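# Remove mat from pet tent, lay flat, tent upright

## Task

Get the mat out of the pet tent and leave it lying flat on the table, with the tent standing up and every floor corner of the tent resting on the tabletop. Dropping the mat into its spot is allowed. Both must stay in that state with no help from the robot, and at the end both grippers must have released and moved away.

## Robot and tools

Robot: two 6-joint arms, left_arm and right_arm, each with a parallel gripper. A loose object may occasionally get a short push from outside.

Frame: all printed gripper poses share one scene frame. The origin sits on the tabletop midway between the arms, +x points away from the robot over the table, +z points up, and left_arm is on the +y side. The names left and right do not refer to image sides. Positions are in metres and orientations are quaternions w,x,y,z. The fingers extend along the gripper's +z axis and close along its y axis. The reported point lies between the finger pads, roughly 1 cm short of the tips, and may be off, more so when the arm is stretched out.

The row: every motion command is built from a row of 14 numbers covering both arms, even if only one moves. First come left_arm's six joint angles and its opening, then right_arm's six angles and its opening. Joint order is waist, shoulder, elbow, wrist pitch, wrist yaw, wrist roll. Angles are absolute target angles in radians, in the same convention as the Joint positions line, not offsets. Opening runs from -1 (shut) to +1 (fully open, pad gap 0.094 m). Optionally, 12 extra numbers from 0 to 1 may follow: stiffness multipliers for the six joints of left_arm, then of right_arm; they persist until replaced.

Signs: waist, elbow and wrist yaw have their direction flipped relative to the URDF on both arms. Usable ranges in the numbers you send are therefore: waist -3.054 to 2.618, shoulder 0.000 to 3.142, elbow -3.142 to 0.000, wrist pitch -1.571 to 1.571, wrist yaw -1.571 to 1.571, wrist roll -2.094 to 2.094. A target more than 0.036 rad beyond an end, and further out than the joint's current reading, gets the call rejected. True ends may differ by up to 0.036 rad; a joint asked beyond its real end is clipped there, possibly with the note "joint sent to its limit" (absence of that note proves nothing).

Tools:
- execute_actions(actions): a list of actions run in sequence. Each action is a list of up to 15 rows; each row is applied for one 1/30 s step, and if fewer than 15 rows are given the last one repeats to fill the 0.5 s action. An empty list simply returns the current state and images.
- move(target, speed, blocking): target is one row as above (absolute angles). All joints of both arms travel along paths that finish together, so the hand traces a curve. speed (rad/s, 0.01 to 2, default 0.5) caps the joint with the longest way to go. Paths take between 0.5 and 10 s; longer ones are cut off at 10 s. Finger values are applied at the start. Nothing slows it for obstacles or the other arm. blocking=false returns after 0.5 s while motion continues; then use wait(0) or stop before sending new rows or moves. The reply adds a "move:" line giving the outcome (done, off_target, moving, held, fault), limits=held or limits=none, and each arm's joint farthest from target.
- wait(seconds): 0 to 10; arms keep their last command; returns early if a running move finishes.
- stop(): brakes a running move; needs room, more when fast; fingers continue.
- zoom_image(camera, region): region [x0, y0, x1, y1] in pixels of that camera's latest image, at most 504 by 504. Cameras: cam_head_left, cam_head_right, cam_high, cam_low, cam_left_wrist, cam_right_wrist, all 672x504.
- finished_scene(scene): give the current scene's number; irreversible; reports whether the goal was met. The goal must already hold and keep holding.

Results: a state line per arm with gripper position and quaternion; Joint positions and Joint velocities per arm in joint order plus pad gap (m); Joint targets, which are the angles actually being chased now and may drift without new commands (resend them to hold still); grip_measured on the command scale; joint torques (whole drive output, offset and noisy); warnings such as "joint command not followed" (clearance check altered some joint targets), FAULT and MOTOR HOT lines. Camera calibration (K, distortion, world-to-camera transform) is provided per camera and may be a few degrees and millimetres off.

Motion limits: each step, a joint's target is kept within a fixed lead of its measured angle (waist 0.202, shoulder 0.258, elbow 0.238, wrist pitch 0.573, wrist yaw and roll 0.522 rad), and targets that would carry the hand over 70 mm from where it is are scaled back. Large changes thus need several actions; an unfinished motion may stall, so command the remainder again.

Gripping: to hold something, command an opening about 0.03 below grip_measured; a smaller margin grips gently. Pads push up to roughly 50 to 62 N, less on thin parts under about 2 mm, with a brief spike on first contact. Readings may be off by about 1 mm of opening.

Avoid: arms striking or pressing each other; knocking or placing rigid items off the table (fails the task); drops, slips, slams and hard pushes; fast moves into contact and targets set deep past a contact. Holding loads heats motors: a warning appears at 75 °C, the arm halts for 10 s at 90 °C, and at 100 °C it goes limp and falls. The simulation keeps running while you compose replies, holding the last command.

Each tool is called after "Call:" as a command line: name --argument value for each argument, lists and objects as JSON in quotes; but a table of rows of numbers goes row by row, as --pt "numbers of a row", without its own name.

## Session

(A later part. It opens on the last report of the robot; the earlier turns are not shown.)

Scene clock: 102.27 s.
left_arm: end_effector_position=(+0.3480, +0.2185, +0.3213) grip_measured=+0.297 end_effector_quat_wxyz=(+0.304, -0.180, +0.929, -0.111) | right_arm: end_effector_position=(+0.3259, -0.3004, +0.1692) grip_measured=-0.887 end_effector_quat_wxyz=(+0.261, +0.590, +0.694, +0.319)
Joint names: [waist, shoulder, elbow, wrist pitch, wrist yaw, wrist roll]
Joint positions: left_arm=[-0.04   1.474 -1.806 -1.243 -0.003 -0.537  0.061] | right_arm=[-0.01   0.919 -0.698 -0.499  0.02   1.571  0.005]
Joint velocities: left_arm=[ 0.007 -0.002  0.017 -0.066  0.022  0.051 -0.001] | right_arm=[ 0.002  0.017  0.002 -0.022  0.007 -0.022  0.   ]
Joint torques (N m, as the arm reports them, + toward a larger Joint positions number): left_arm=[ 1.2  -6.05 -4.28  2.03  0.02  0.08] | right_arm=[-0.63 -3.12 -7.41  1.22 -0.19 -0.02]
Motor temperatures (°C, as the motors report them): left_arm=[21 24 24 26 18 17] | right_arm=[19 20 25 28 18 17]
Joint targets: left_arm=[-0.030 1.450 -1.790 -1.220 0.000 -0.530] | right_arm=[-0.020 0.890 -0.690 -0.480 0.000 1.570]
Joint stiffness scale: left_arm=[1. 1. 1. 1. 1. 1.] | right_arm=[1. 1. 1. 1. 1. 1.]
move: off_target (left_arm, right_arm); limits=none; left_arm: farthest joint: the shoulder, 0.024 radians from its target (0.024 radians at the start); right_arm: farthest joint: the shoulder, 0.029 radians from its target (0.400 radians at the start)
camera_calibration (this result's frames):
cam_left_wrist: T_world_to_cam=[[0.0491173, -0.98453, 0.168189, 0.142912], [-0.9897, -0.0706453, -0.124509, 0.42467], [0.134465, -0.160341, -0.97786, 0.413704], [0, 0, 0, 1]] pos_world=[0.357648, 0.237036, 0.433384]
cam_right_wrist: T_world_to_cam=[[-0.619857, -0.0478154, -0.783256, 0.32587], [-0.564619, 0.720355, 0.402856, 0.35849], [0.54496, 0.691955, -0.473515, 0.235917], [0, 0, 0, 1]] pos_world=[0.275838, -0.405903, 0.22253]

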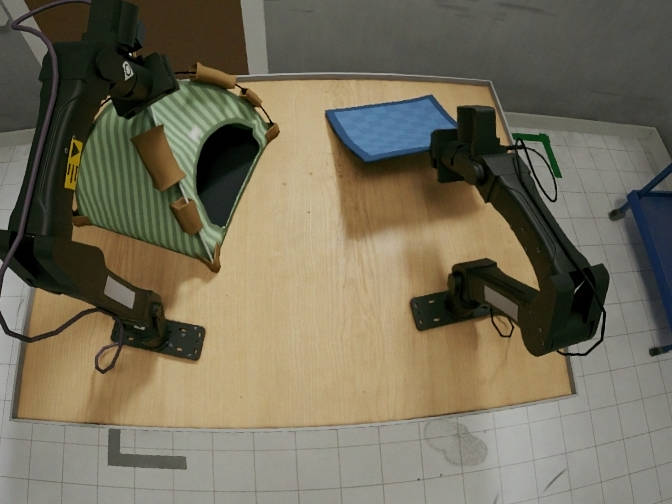

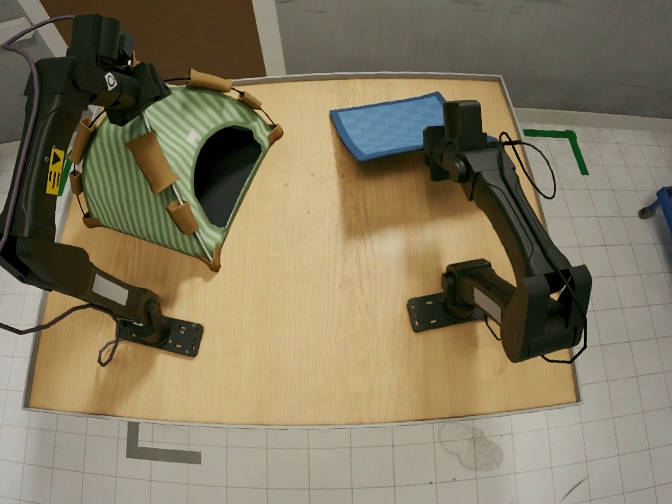

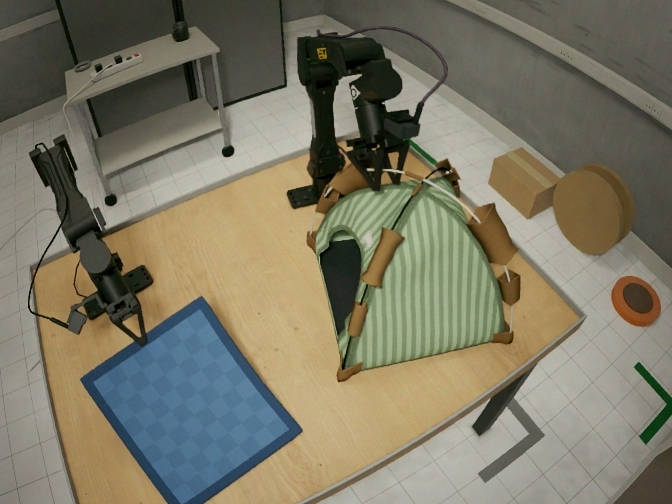

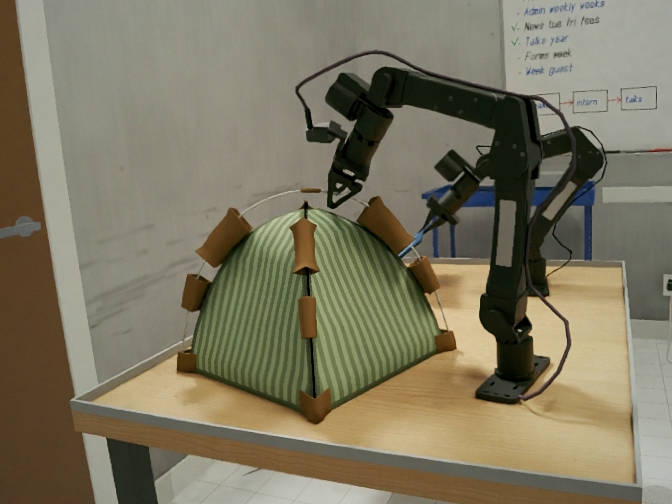

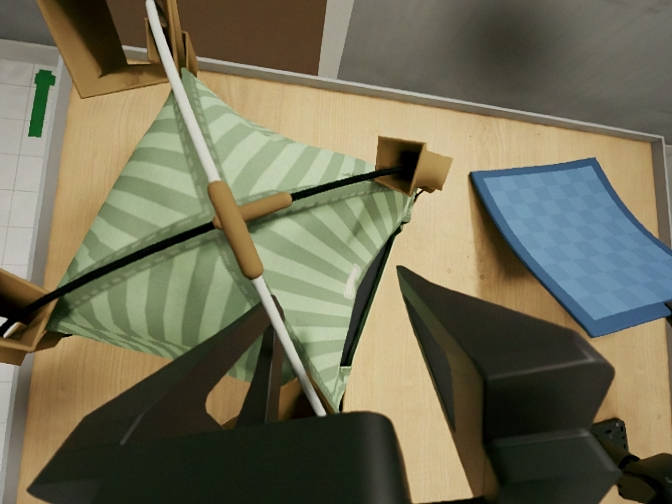

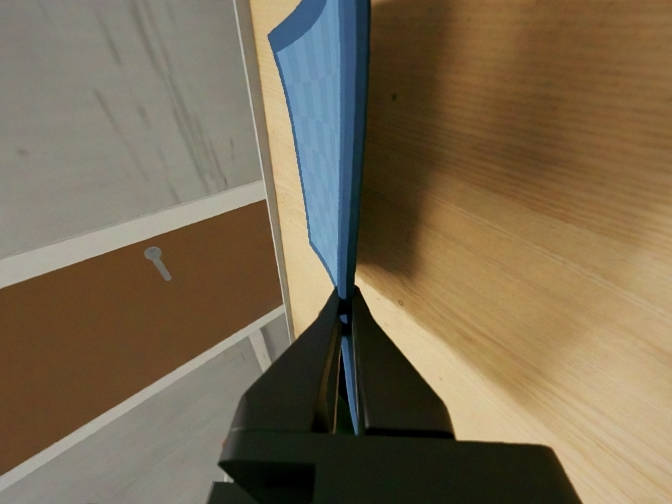

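Call:
move --target '[-0.13,1.45,-2.15,-1.4,0,-0.53,0.6,-0.02,0.81,-0.21,-0.185,0,1.57,-1]' --speed 0.3

Call:
move --target '[-0.13,1.2,-2.0,-1.3,0,-0.53,0.6,-0.02,0.81,-0.21,-0.185,0,1.57,-0.2]'

Call:
move --target '[-0.13,0.9,-1.7,-1.1,0,-0.3,0.6,-0.02,0.4,-0.3,-0.65,0,1.57,-0.2]' --speed 0.4

Call:
move --target '[-0.13,0.6,-1.4,-0.9,0,0,0.6,-0.02,0.4,-0.9,-0.9,0,1.57,-0.2]' --speed 0.6

Scene clock: 104.63 s.
left_arm: end_effector_position=(+0.3288, +0.2485, +0.4077) grip_measured=+0.597 end_effector_quat_wxyz=(+0.381, -0.209, +0.892, -0.122) | right_arm: end_effector_position=(+0.2772, -0.3080, +0.0427) grip_measured=-0.887 end_effector_quat_wxyz=(+0.235, +0.602, +0.707, +0.288)
Joint names: [waist, shoulder, elbow, wrist pitch, wrist yaw, wrist roll]
Joint positions: left_arm=[-0.12   1.474 -2.119 -1.393 -0.003 -0.537  0.075] | right_arm=[-0.01   0.837 -0.223 -0.195  0.019  1.571  0.005]
Joint velocities: left_arm=[ 0.032  0.007  0.007  0.037 -0.007 -0.037  0.   ] | right_arm=[ 0.002 -0.002  0.002 -0.007  0.007 -0.007 -0.   ]
Joint torques (N m, as the arm reports them, + toward a larger Joint positions number): left_arm=[-1.28 -4.71 -6.47  1.87  0.01  0.04] | right_arm=[-0.67 -2.06 -6.51  1.04 -0.19 -0.03]
Motor temperatures (°C, as the motors report them): left_arm=[21 24 24 26 18 17] | right_arm=[19 20 24 27 18 17]
Joint targets: left_arm=[-0.130 1.450 -2.150 -1.400 0.000 -0.530] | right_arm=[-0.020 0.810 -0.210 -0.185 -0.000 1.570]
Joint stiffness scale: left_arm=[1. 1. 1. 1. 1. 1.] | right_arm=[1. 1. 1. 1. 1. 1.]
move: off_target (left_arm, right_arm); limits=none; left_arm: farthest joint: the elbow, 0.031 radians from its target (0.344 radians at the start); right_arm: farthest joint: the shoulder, 0.027 radians from its target (0.109 radians at the start)
camera_calibration (this result's frames):
cam_left_wrist: T_world_to_cam=[[0.0969355, -0.975277, 0.198589, 0.128419], [-0.947767, -0.15137, -0.280758, 0.488566], [0.303877, -0.161001, -0.939009, 0.43413], [0, 0, 0, 1]] pos_world=[0.318676, 0.269094, 0.519318]
cam_right_wrist: T_world_to_cam=[[-0.685637, -0.0576307, -0.725659, 0.208972], [-0.527471, 0.726334, 0.440695, 0.377352], [0.501674, 0.684921, -0.5284, 0.220011], [0, 0, 0, 1]] pos_world=[0.231947, -0.412731, 0.101599]

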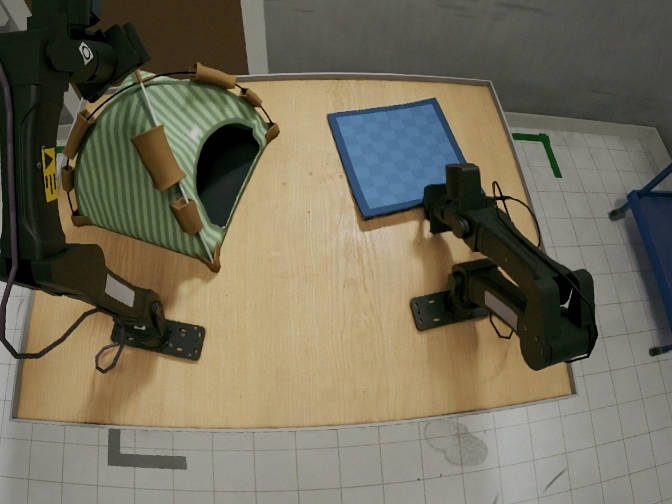

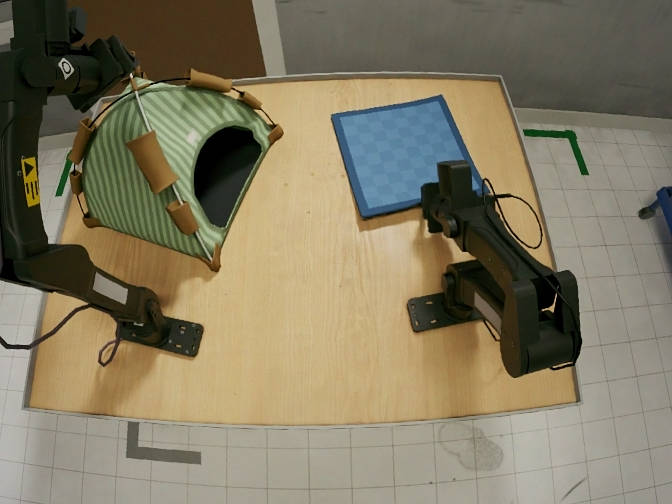

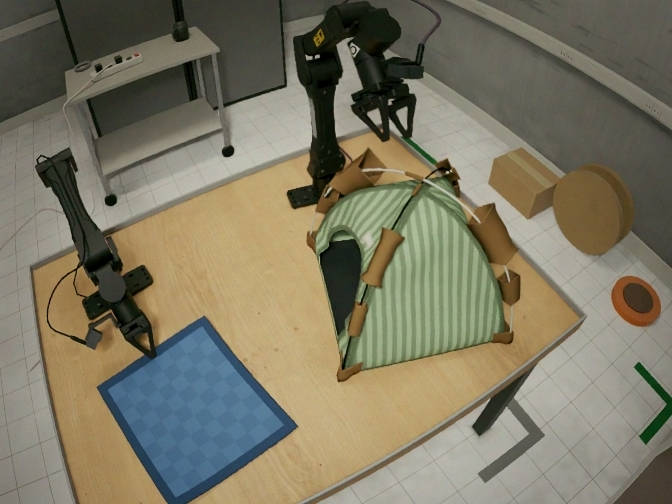

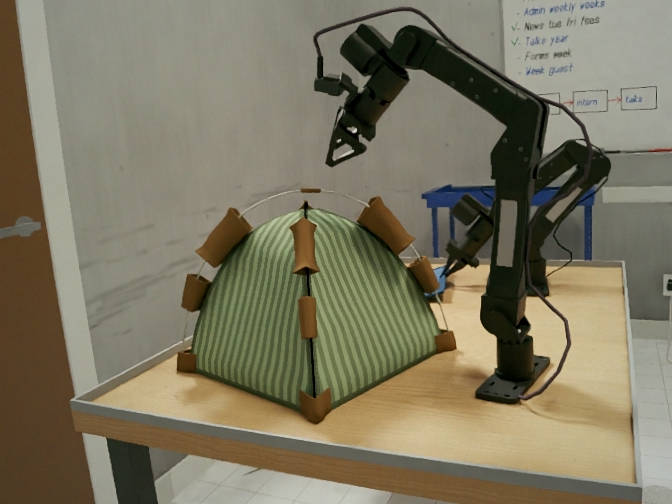

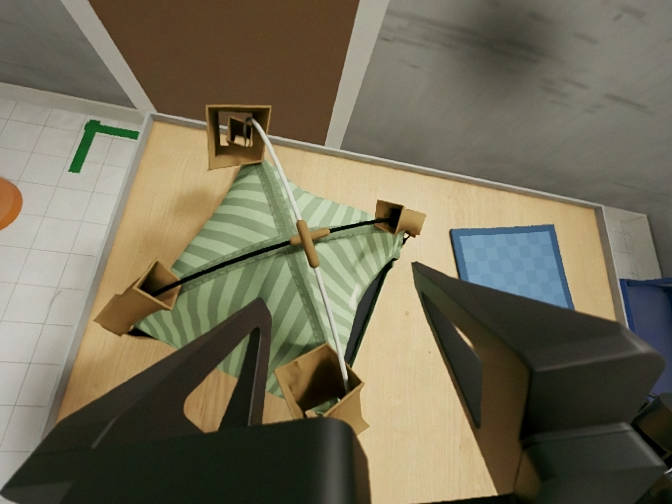

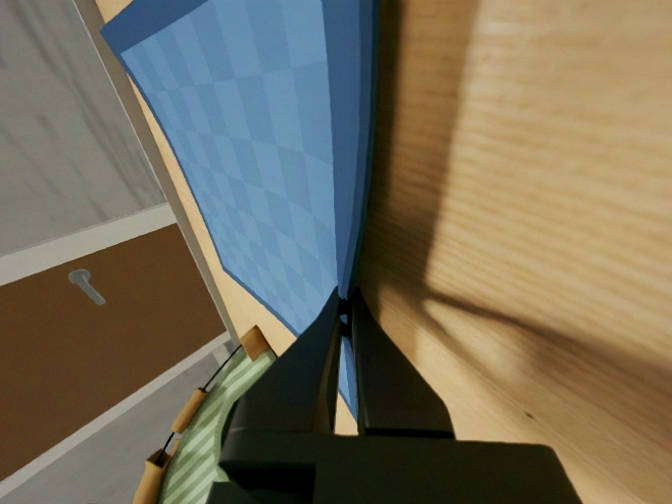

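Scene clock: 105.80 s.
left_arm: end_effector_position=(+0.2598, +0.2537, +0.4626) grip_measured=+0.597 end_effector_quat_wxyz=(+0.482, -0.197, +0.840, -0.154) | right_arm: end_effector_position=(+0.2772, -0.3080, +0.0427) grip_measured=-0.202 end_effector_quat_wxyz=(+0.235, +0.602, +0.707, +0.288)
Joint names: [waist, shoulder, elbow, wrist pitch, wrist yaw, wrist roll]
Joint positions: left_arm=[-0.12   1.205 -2.017 -1.323 -0.003 -0.537  0.075] | right_arm=[-0.01   0.837 -0.223 -0.195  0.019  1.572  0.038]
Joint velocities: left_arm=[-0.002 -0.007  0.012 -0.081 -0.037  0.037 -0.   ] | right_arm=[ 0.002  0.012 -0.002 -0.066 -0.007  0.037  0.   ]
Joint torques (N m, as the arm reports them, + toward a larger Joint positions number): left_arm=[-1.   -1.   -2.75  2.56  0.06  0.07] | right_arm=[-0.64 -2.08 -6.49  1.03 -0.2  -0.03]
Motor temperatures (°C, as the motors report them): left_arm=[21 24 24 26 18 17] | right_arm=[19 20 24 27 18 17]
Joint targets: left_arm=[-0.130 1.200 -2.000 -1.300 -0.000 -0.530] | right_arm=[-0.020 0.810 -0.210 -0.185 0.000 1.570]
Joint stiffness scale: left_arm=[1. 1. 1. 1. 1. 1.] | right_arm=[1. 1. 1. 1. 1. 1.]
move: off_target (left_arm, right_arm); limits=none; left_arm: farthest joint: the wrist pitch, 0.023 radians from its target (0.093 radians at the start); right_arm: farthest joint: the shoulder, 0.027 radians from its target (0.027 radians at the start)
camera_calibration (this result's frames):
cam_left_wrist: T_world_to_cam=[[0.0458193, -0.971431, 0.232856, 0.125712], [-0.856245, -0.158256, -0.491731, 0.514931], [0.514534, -0.176851, -0.839034, 0.4106], [0, 0, 0, 1]] pos_world=[0.22388, 0.276226, 0.568443]
cam_right_wrist: T_world_to_cam=[[-0.685687, -0.0572535, -0.725641, 0.209101], [-0.52725, 0.726366, 0.440908, 0.377291], [0.501838, 0.68492, -0.528246, 0.219959], [0, 0, 0, 1]] pos_world=[0.231921, -0.412733, 0.101574]

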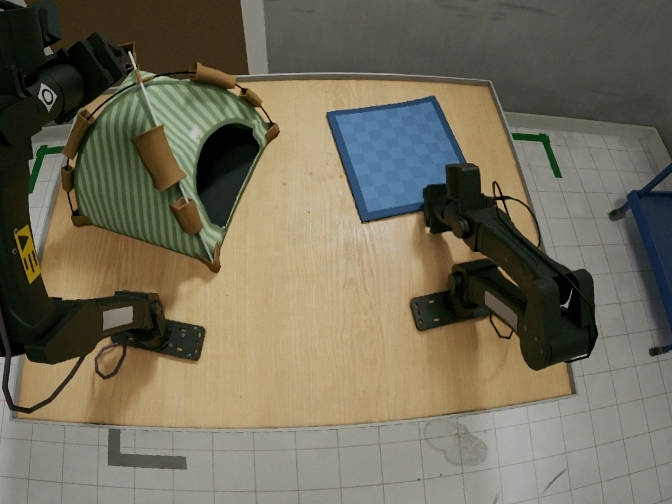

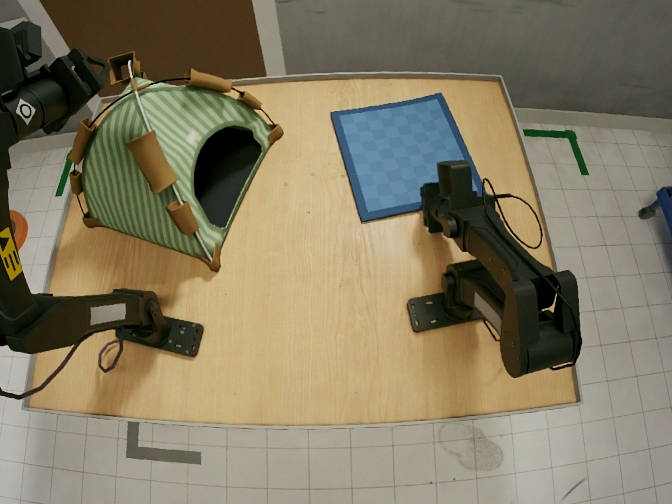

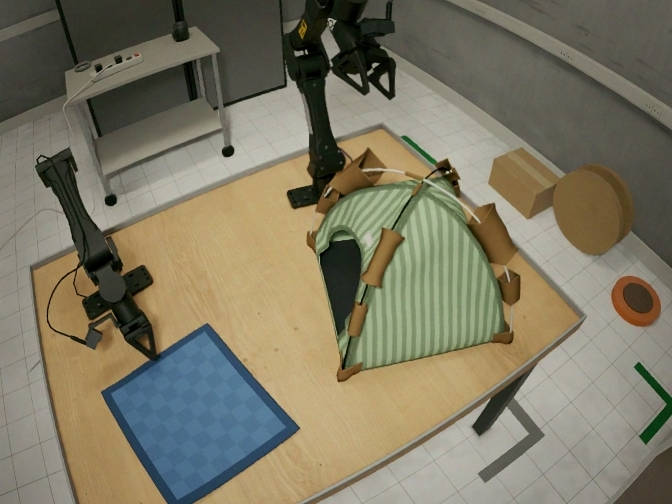

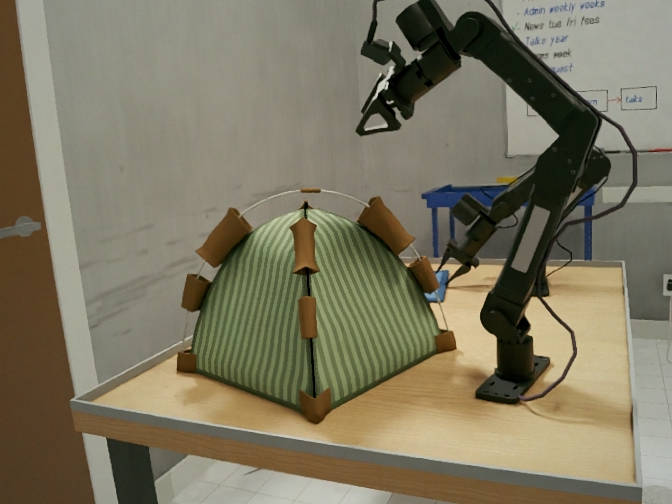

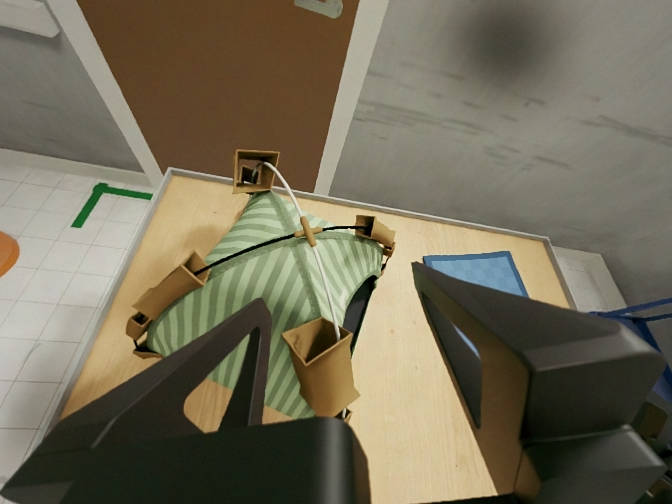

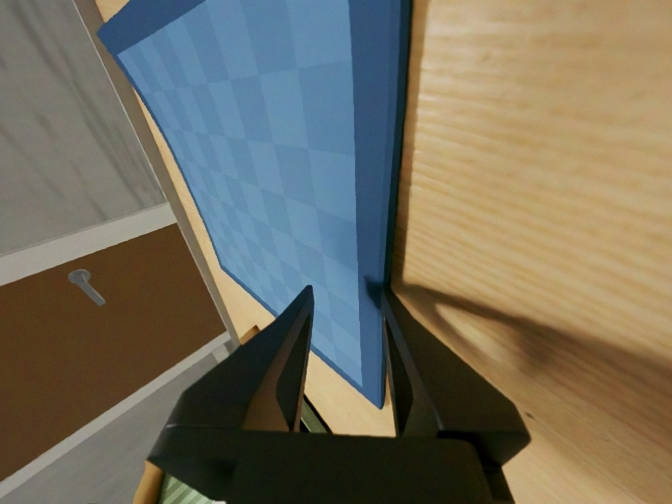

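Scene clock: 107.67 s.
left_arm: end_effector_position=(+0.2156, +0.2570, +0.4677) grip_measured=+0.597 end_effector_quat_wxyz=(+0.574, -0.093, +0.806, -0.112) | right_arm: end_effector_position=(+0.2349, -0.3146, +0.0736) grip_measured=-0.202 end_effector_quat_wxyz=(+0.242, +0.599, +0.703, +0.297)
Joint names: [waist, shoulder, elbow, wrist pitch, wrist yaw, wrist roll]
Joint positions: left_arm=[-0.12   0.918 -1.72  -1.123 -0.003 -0.306  0.075] | right_arm=[-0.01   0.425 -0.271 -0.63   0.019  1.572  0.038]
Joint velocities: left_arm=[ 0.022 -0.007  0.002 -0.037  0.007 -0.066  0.   ] | right_arm=[ 0.012  0.002 -0.002 -0.022  0.037 -0.007 -0.   ]
Joint torques (N m, as the arm reports them, + toward a larger Joint positions number): left_arm=[-1.08  0.03 -2.6   2.68 -0.02 -0.01] | right_arm=[ -0.64  -0.31 -10.67   0.8   -0.19  -0.03]
Motor temperatures (°C, as the motors report them): left_arm=[20 23 24 26 18 17] | right_arm=[19 20 24 27 18 17]
Joint targets: left_arm=[-0.130 0.900 -1.700 -1.100 0.000 -0.300] | right_arm=[-0.020 0.400 -0.300 -0.650 0.000 1.570]
Joint stiffness scale: left_arm=[1. 1. 1. 1. 1. 1.] | right_arm=[1. 1. 1. 1. 1. 1.]
move: off_target (left_arm, right_arm); limits=none; left_arm: farthest joint: the wrist pitch, 0.023 radians from its target (0.223 radians at the start); right_arm: farthest joint: the elbow, 0.029 radians from its target (0.077 radians at the start)
camera_calibration (this result's frames):
cam_left_wrist: T_world_to_cam=[[-0.0745873, -0.996613, 0.034631, 0.254931], [-0.742177, 0.0322834, -0.669426, 0.489573], [0.66604, -0.075633, -0.742071, 0.334155], [0, 0, 0, 1]] pos_world=[0.159804, 0.263536, 0.566871]
cam_right_wrist: T_world_to_cam=[[-0.667979, -0.0545129, -0.742181, 0.200102], [-0.537766, 0.724738, 0.430769, 0.34879], [0.514404, 0.686865, -0.513425, 0.258604], [0, 0, 0, 1]] pos_world=[0.188204, -0.419499, 0.131038]

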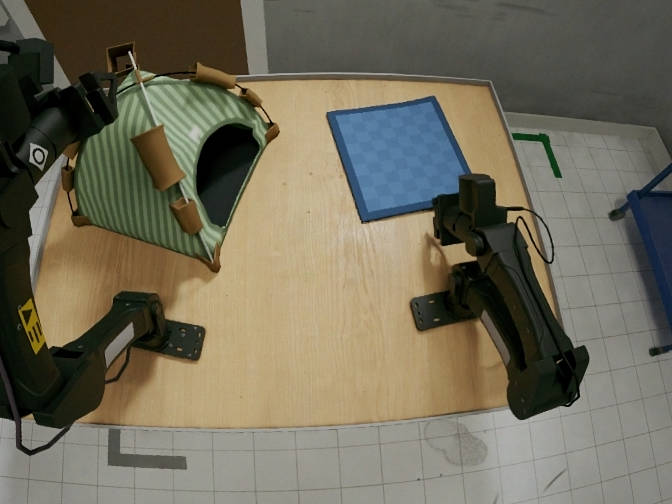

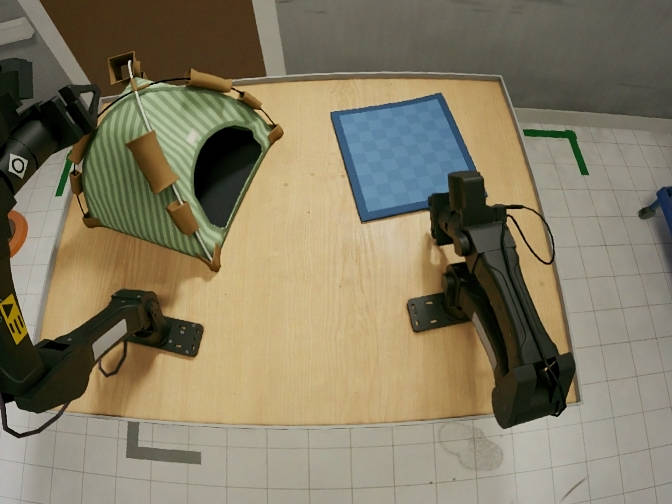

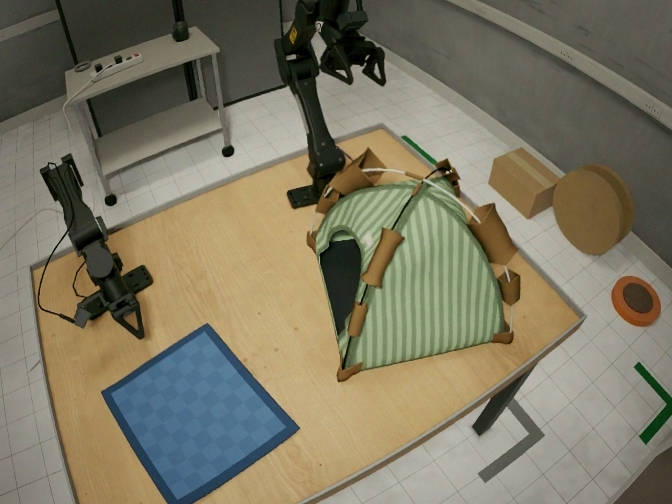

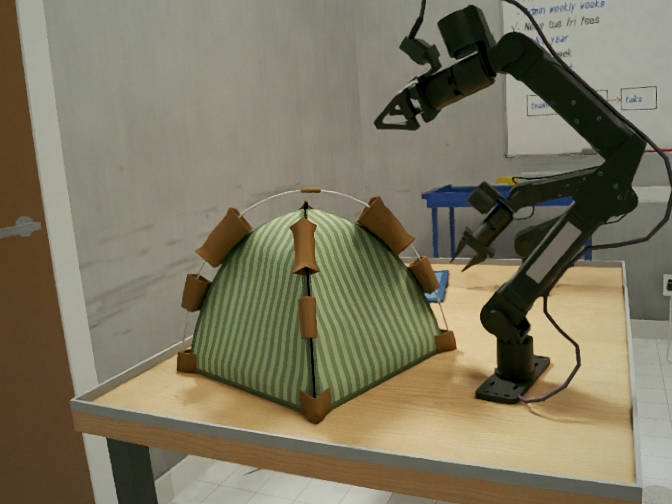

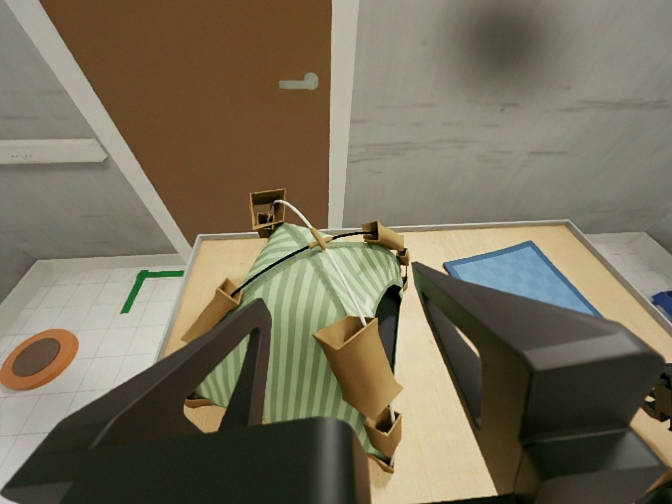

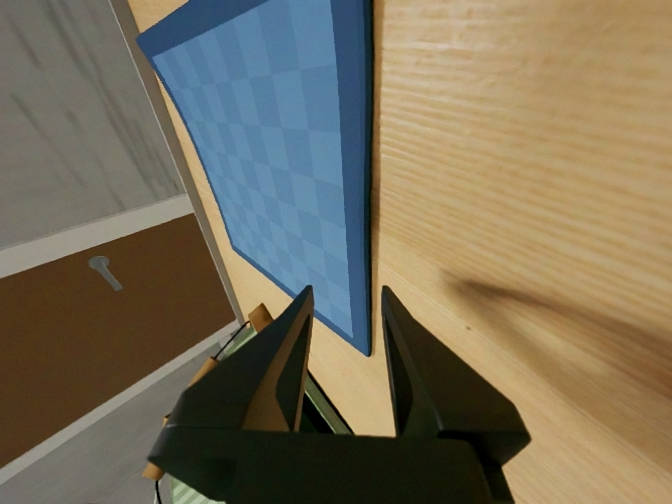

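Scene clock: 109.50 s.
left_arm: end_effector_position=(+0.1716, +0.2603, +0.4596) grip_measured=+0.598 end_effector_quat_wxyz=(+0.663, +0.028, +0.748, -0.027) | right_arm: end_effector_position=(+0.2280, -0.3161, +0.2849) grip_measured=-0.202 end_effector_quat_wxyz=(+0.346, +0.545, +0.642, +0.415)
Joint names: [waist, shoulder, elbow, wrist pitch, wrist yaw, wrist roll]
Joint positions: left_arm=[-0.12   0.618 -1.419 -0.921 -0.003 -0.002  0.075] | right_arm=[-0.01   0.425 -0.877 -0.882  0.017  1.572  0.038]
Joint velocities: left_arm=[-0.002  0.002  0.007  0.007 -0.037 -0.066 -0.001] | right_arm=[-0.002 -0.012 -0.017 -0.022  0.037  0.022 -0.001]
Joint torques (N m, as the arm reports them, + toward a larger Joint positions number): left_arm=[-0.86  1.69 -2.87  2.59 -0.01  0.  ] | right_arm=[-0.65  0.61 -8.91  1.11 -0.17 -0.04]
Motor temperatures (°C, as the motors report them): left_arm=[20 23 23 27 18 17] | right_arm=[19 20 25 27 18 17]
Joint targets: left_arm=[-0.130 0.600 -1.400 -0.900 -0.000 -0.000] | right_arm=[-0.020 0.400 -0.900 -0.900 -0.000 1.570]
Joint stiffness scale: left_arm=[1. 1. 1. 1. 1. 1.] | right_arm=[1. 1. 1. 1. 1. 1.]
move: off_target (left_arm, right_arm); limits=none; left_arm: farthest joint: the wrist pitch, 0.021 radians from its target (0.223 radians at the start); right_arm: farthest joint: the shoulder, 0.025 radians from its target (0.025 radians at the start)
camera_calibration (this result's frames):
cam_left_wrist: T_world_to_cam=[[-0.114448, -0.957652, -0.264203, 0.389272], [-0.56947, 0.281161, -0.772433, 0.404395], [0.814006, 0.0620521, -0.577533, 0.220815], [0, 0, 0, 1]] pos_world=[0.0950979, 0.245385, 0.542743]
cam_right_wrist: T_world_to_cam=[[-0.371978, -0.00845501, -0.928203, 0.352365], [-0.657961, 0.707756, 0.257231, 0.326691], [0.654767, 0.706406, -0.268833, 0.276146], [0, 0, 0, 1]] pos_world=[0.16521, -0.42331, 0.317268]

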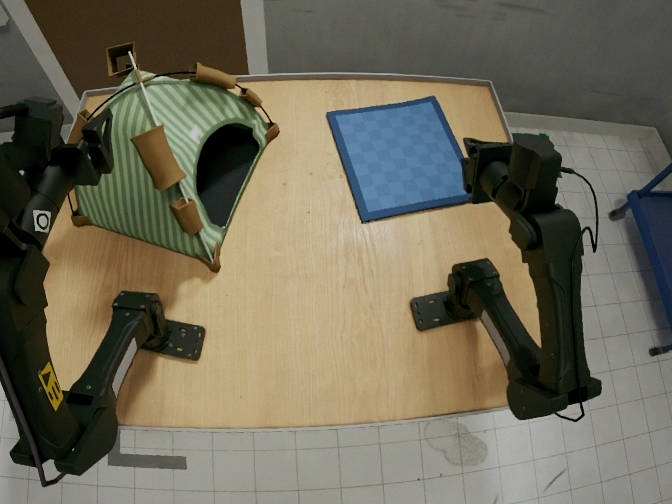

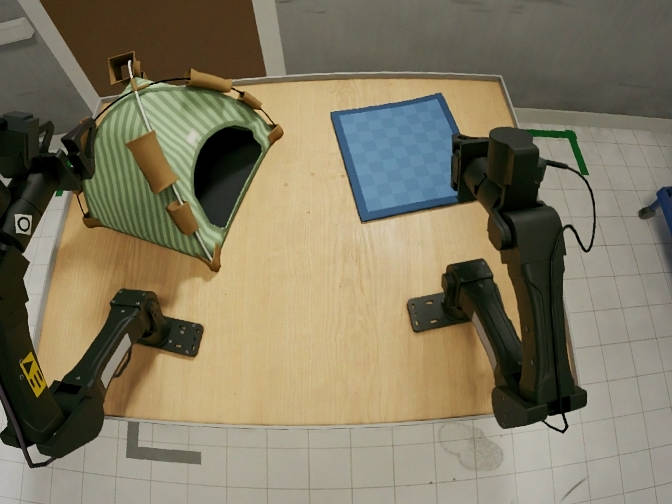

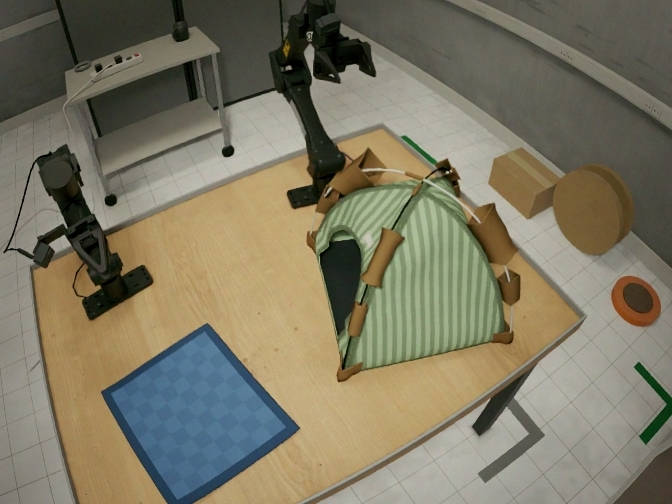

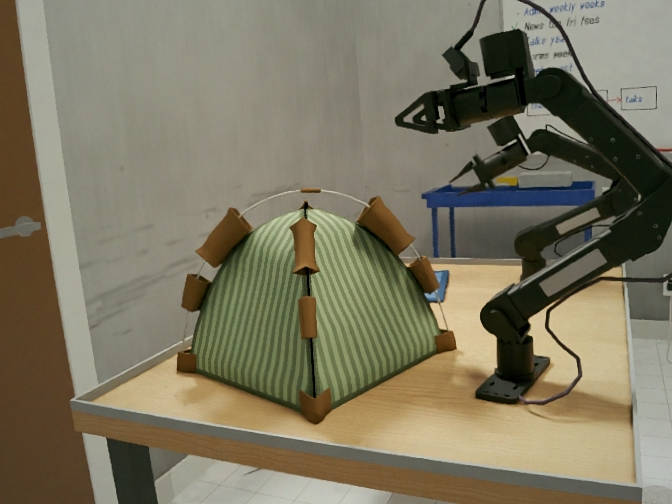

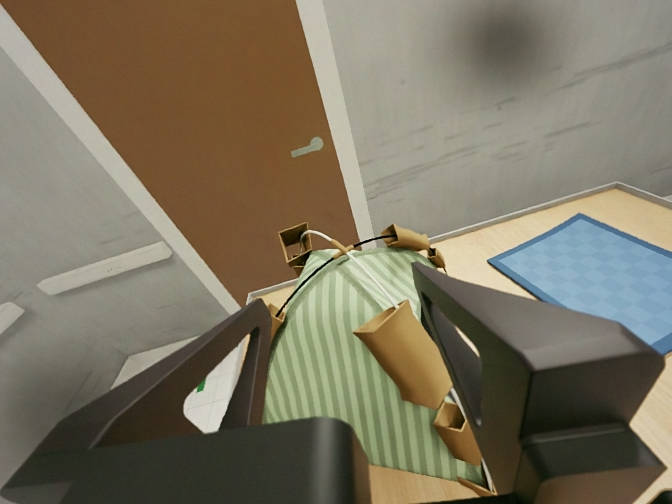

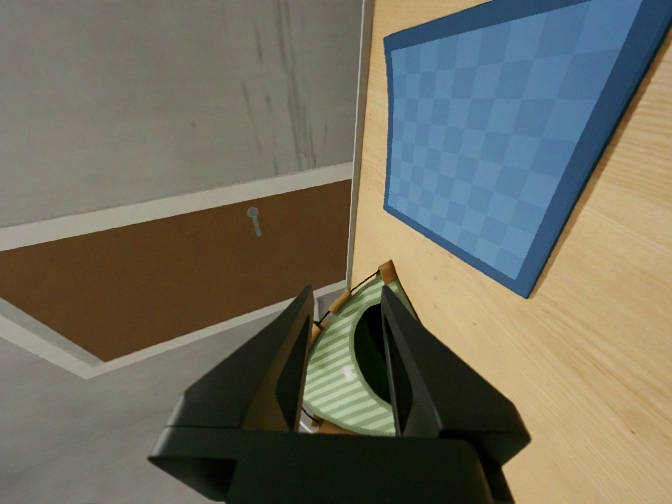

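Call:
execute_actions --actions '[]'

Scene clock: 109.60 s.
left_arm: end_effector_position=(+0.1716, +0.2603, +0.4596) grip_measured=+0.598 end_effector_quat_wxyz=(+0.663, +0.028, +0.748, -0.027) | right_arm: end_effector_position=(+0.2280, -0.3161, +0.2849) grip_measured=-0.202 end_effector_quat_wxyz=(+0.346, +0.545, +0.642, +0.415)
Joint names: [waist, shoulder, elbow, wrist pitch, wrist yaw, wrist roll]
Joint positions: left_arm=[-0.12   0.618 -1.419 -0.921 -0.003 -0.002  0.075] | right_arm=[-0.01   0.425 -0.877 -0.882  0.017  1.572  0.038]
Joint velocities: left_arm=[ 0.017  0.007 -0.002  0.037  0.066 -0.022  0.   ] | right_arm=[-0.012 -0.002 -0.017  0.022 -0.007 -0.037 -0.   ]
Joint torques (N m, as the arm reports them, + toward a larger Joint positions number): left_arm=[-1.01  1.72 -2.65  2.66  0.09 -0.01] | right_arm=[-0.67  0.56 -8.89  1.12 -0.17 -0.05]
Motor temperatures (°C, as the motors report them): left_arm=[20 23 23 27 18 17] | right_arm=[19 20 25 27 18 17]
Joint targets: left_arm=[-0.130 0.600 -1.400 -0.900 -0.000 0.000] | right_arm=[-0.020 0.400 -0.900 -0.900 -0.000 1.570]
Joint stiffness scale: left_arm=[1. 1. 1. 1. 1. 1.] | right_arm=[1. 1. 1. 1. 1. 1.]
camera_calibration (this result's frames):
cam_left_wrist: T_world_to_cam=[[-0.114484, -0.957547, -0.264568, 0.389418], [-0.569434, 0.281478, -0.772344, 0.404265], [0.814026, 0.0622331, -0.577485, 0.220742], [0, 0, 0, 1]] pos_world=[0.0950948, 0.245357, 0.542735]
cam_right_wrist: T_world_to_cam=[[-0.372327, -0.00850917, -0.928062, 0.352293], [-0.657864, 0.707772, 0.257438, 0.326615], [0.654666, 0.70639, -0.269121, 0.276253], [0, 0, 0, 1]] pos_world=[0.165183, -0.423314, 0.317212]

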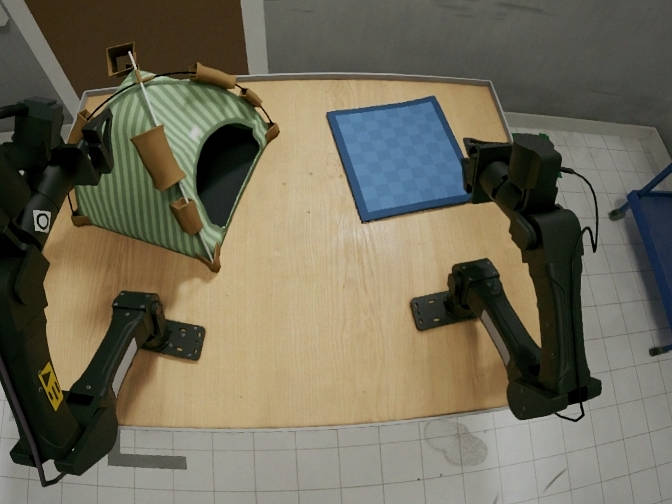

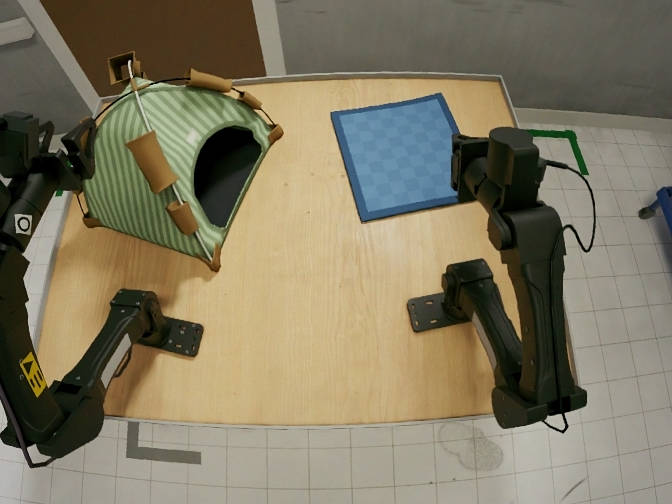

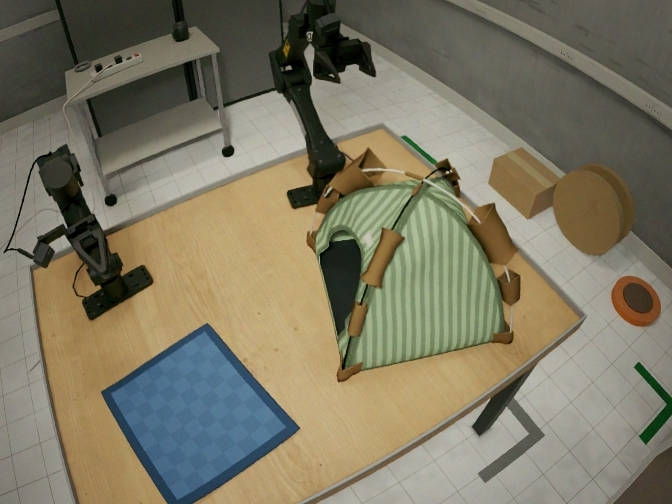

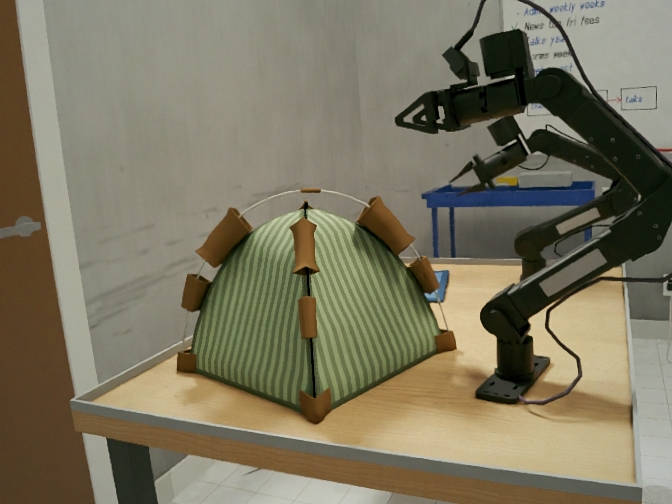

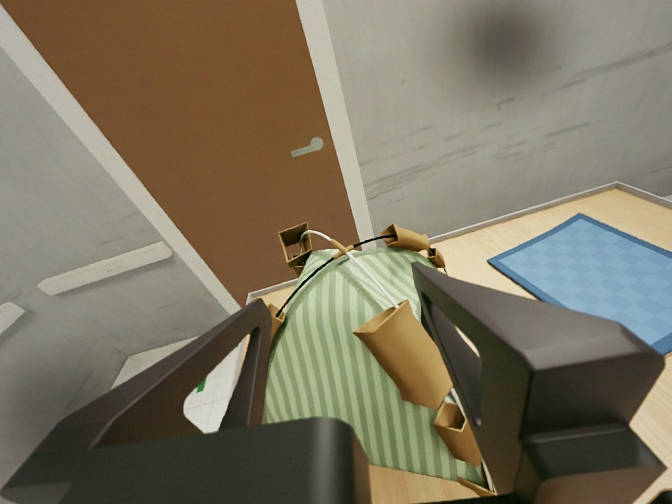

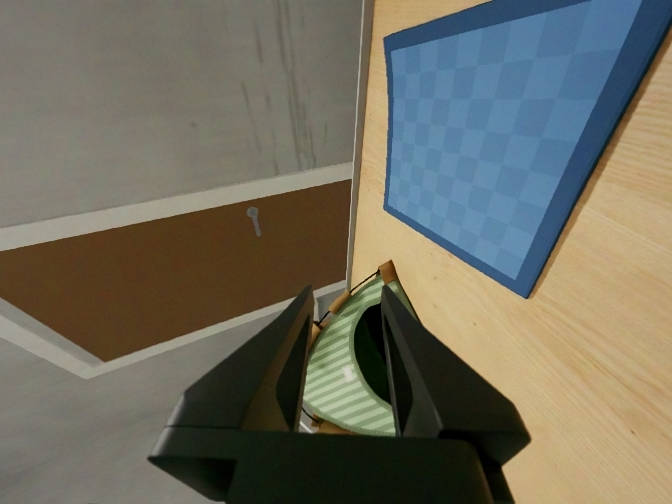

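Call:
finished_scene --scene 2

The scene is finished: the task was done.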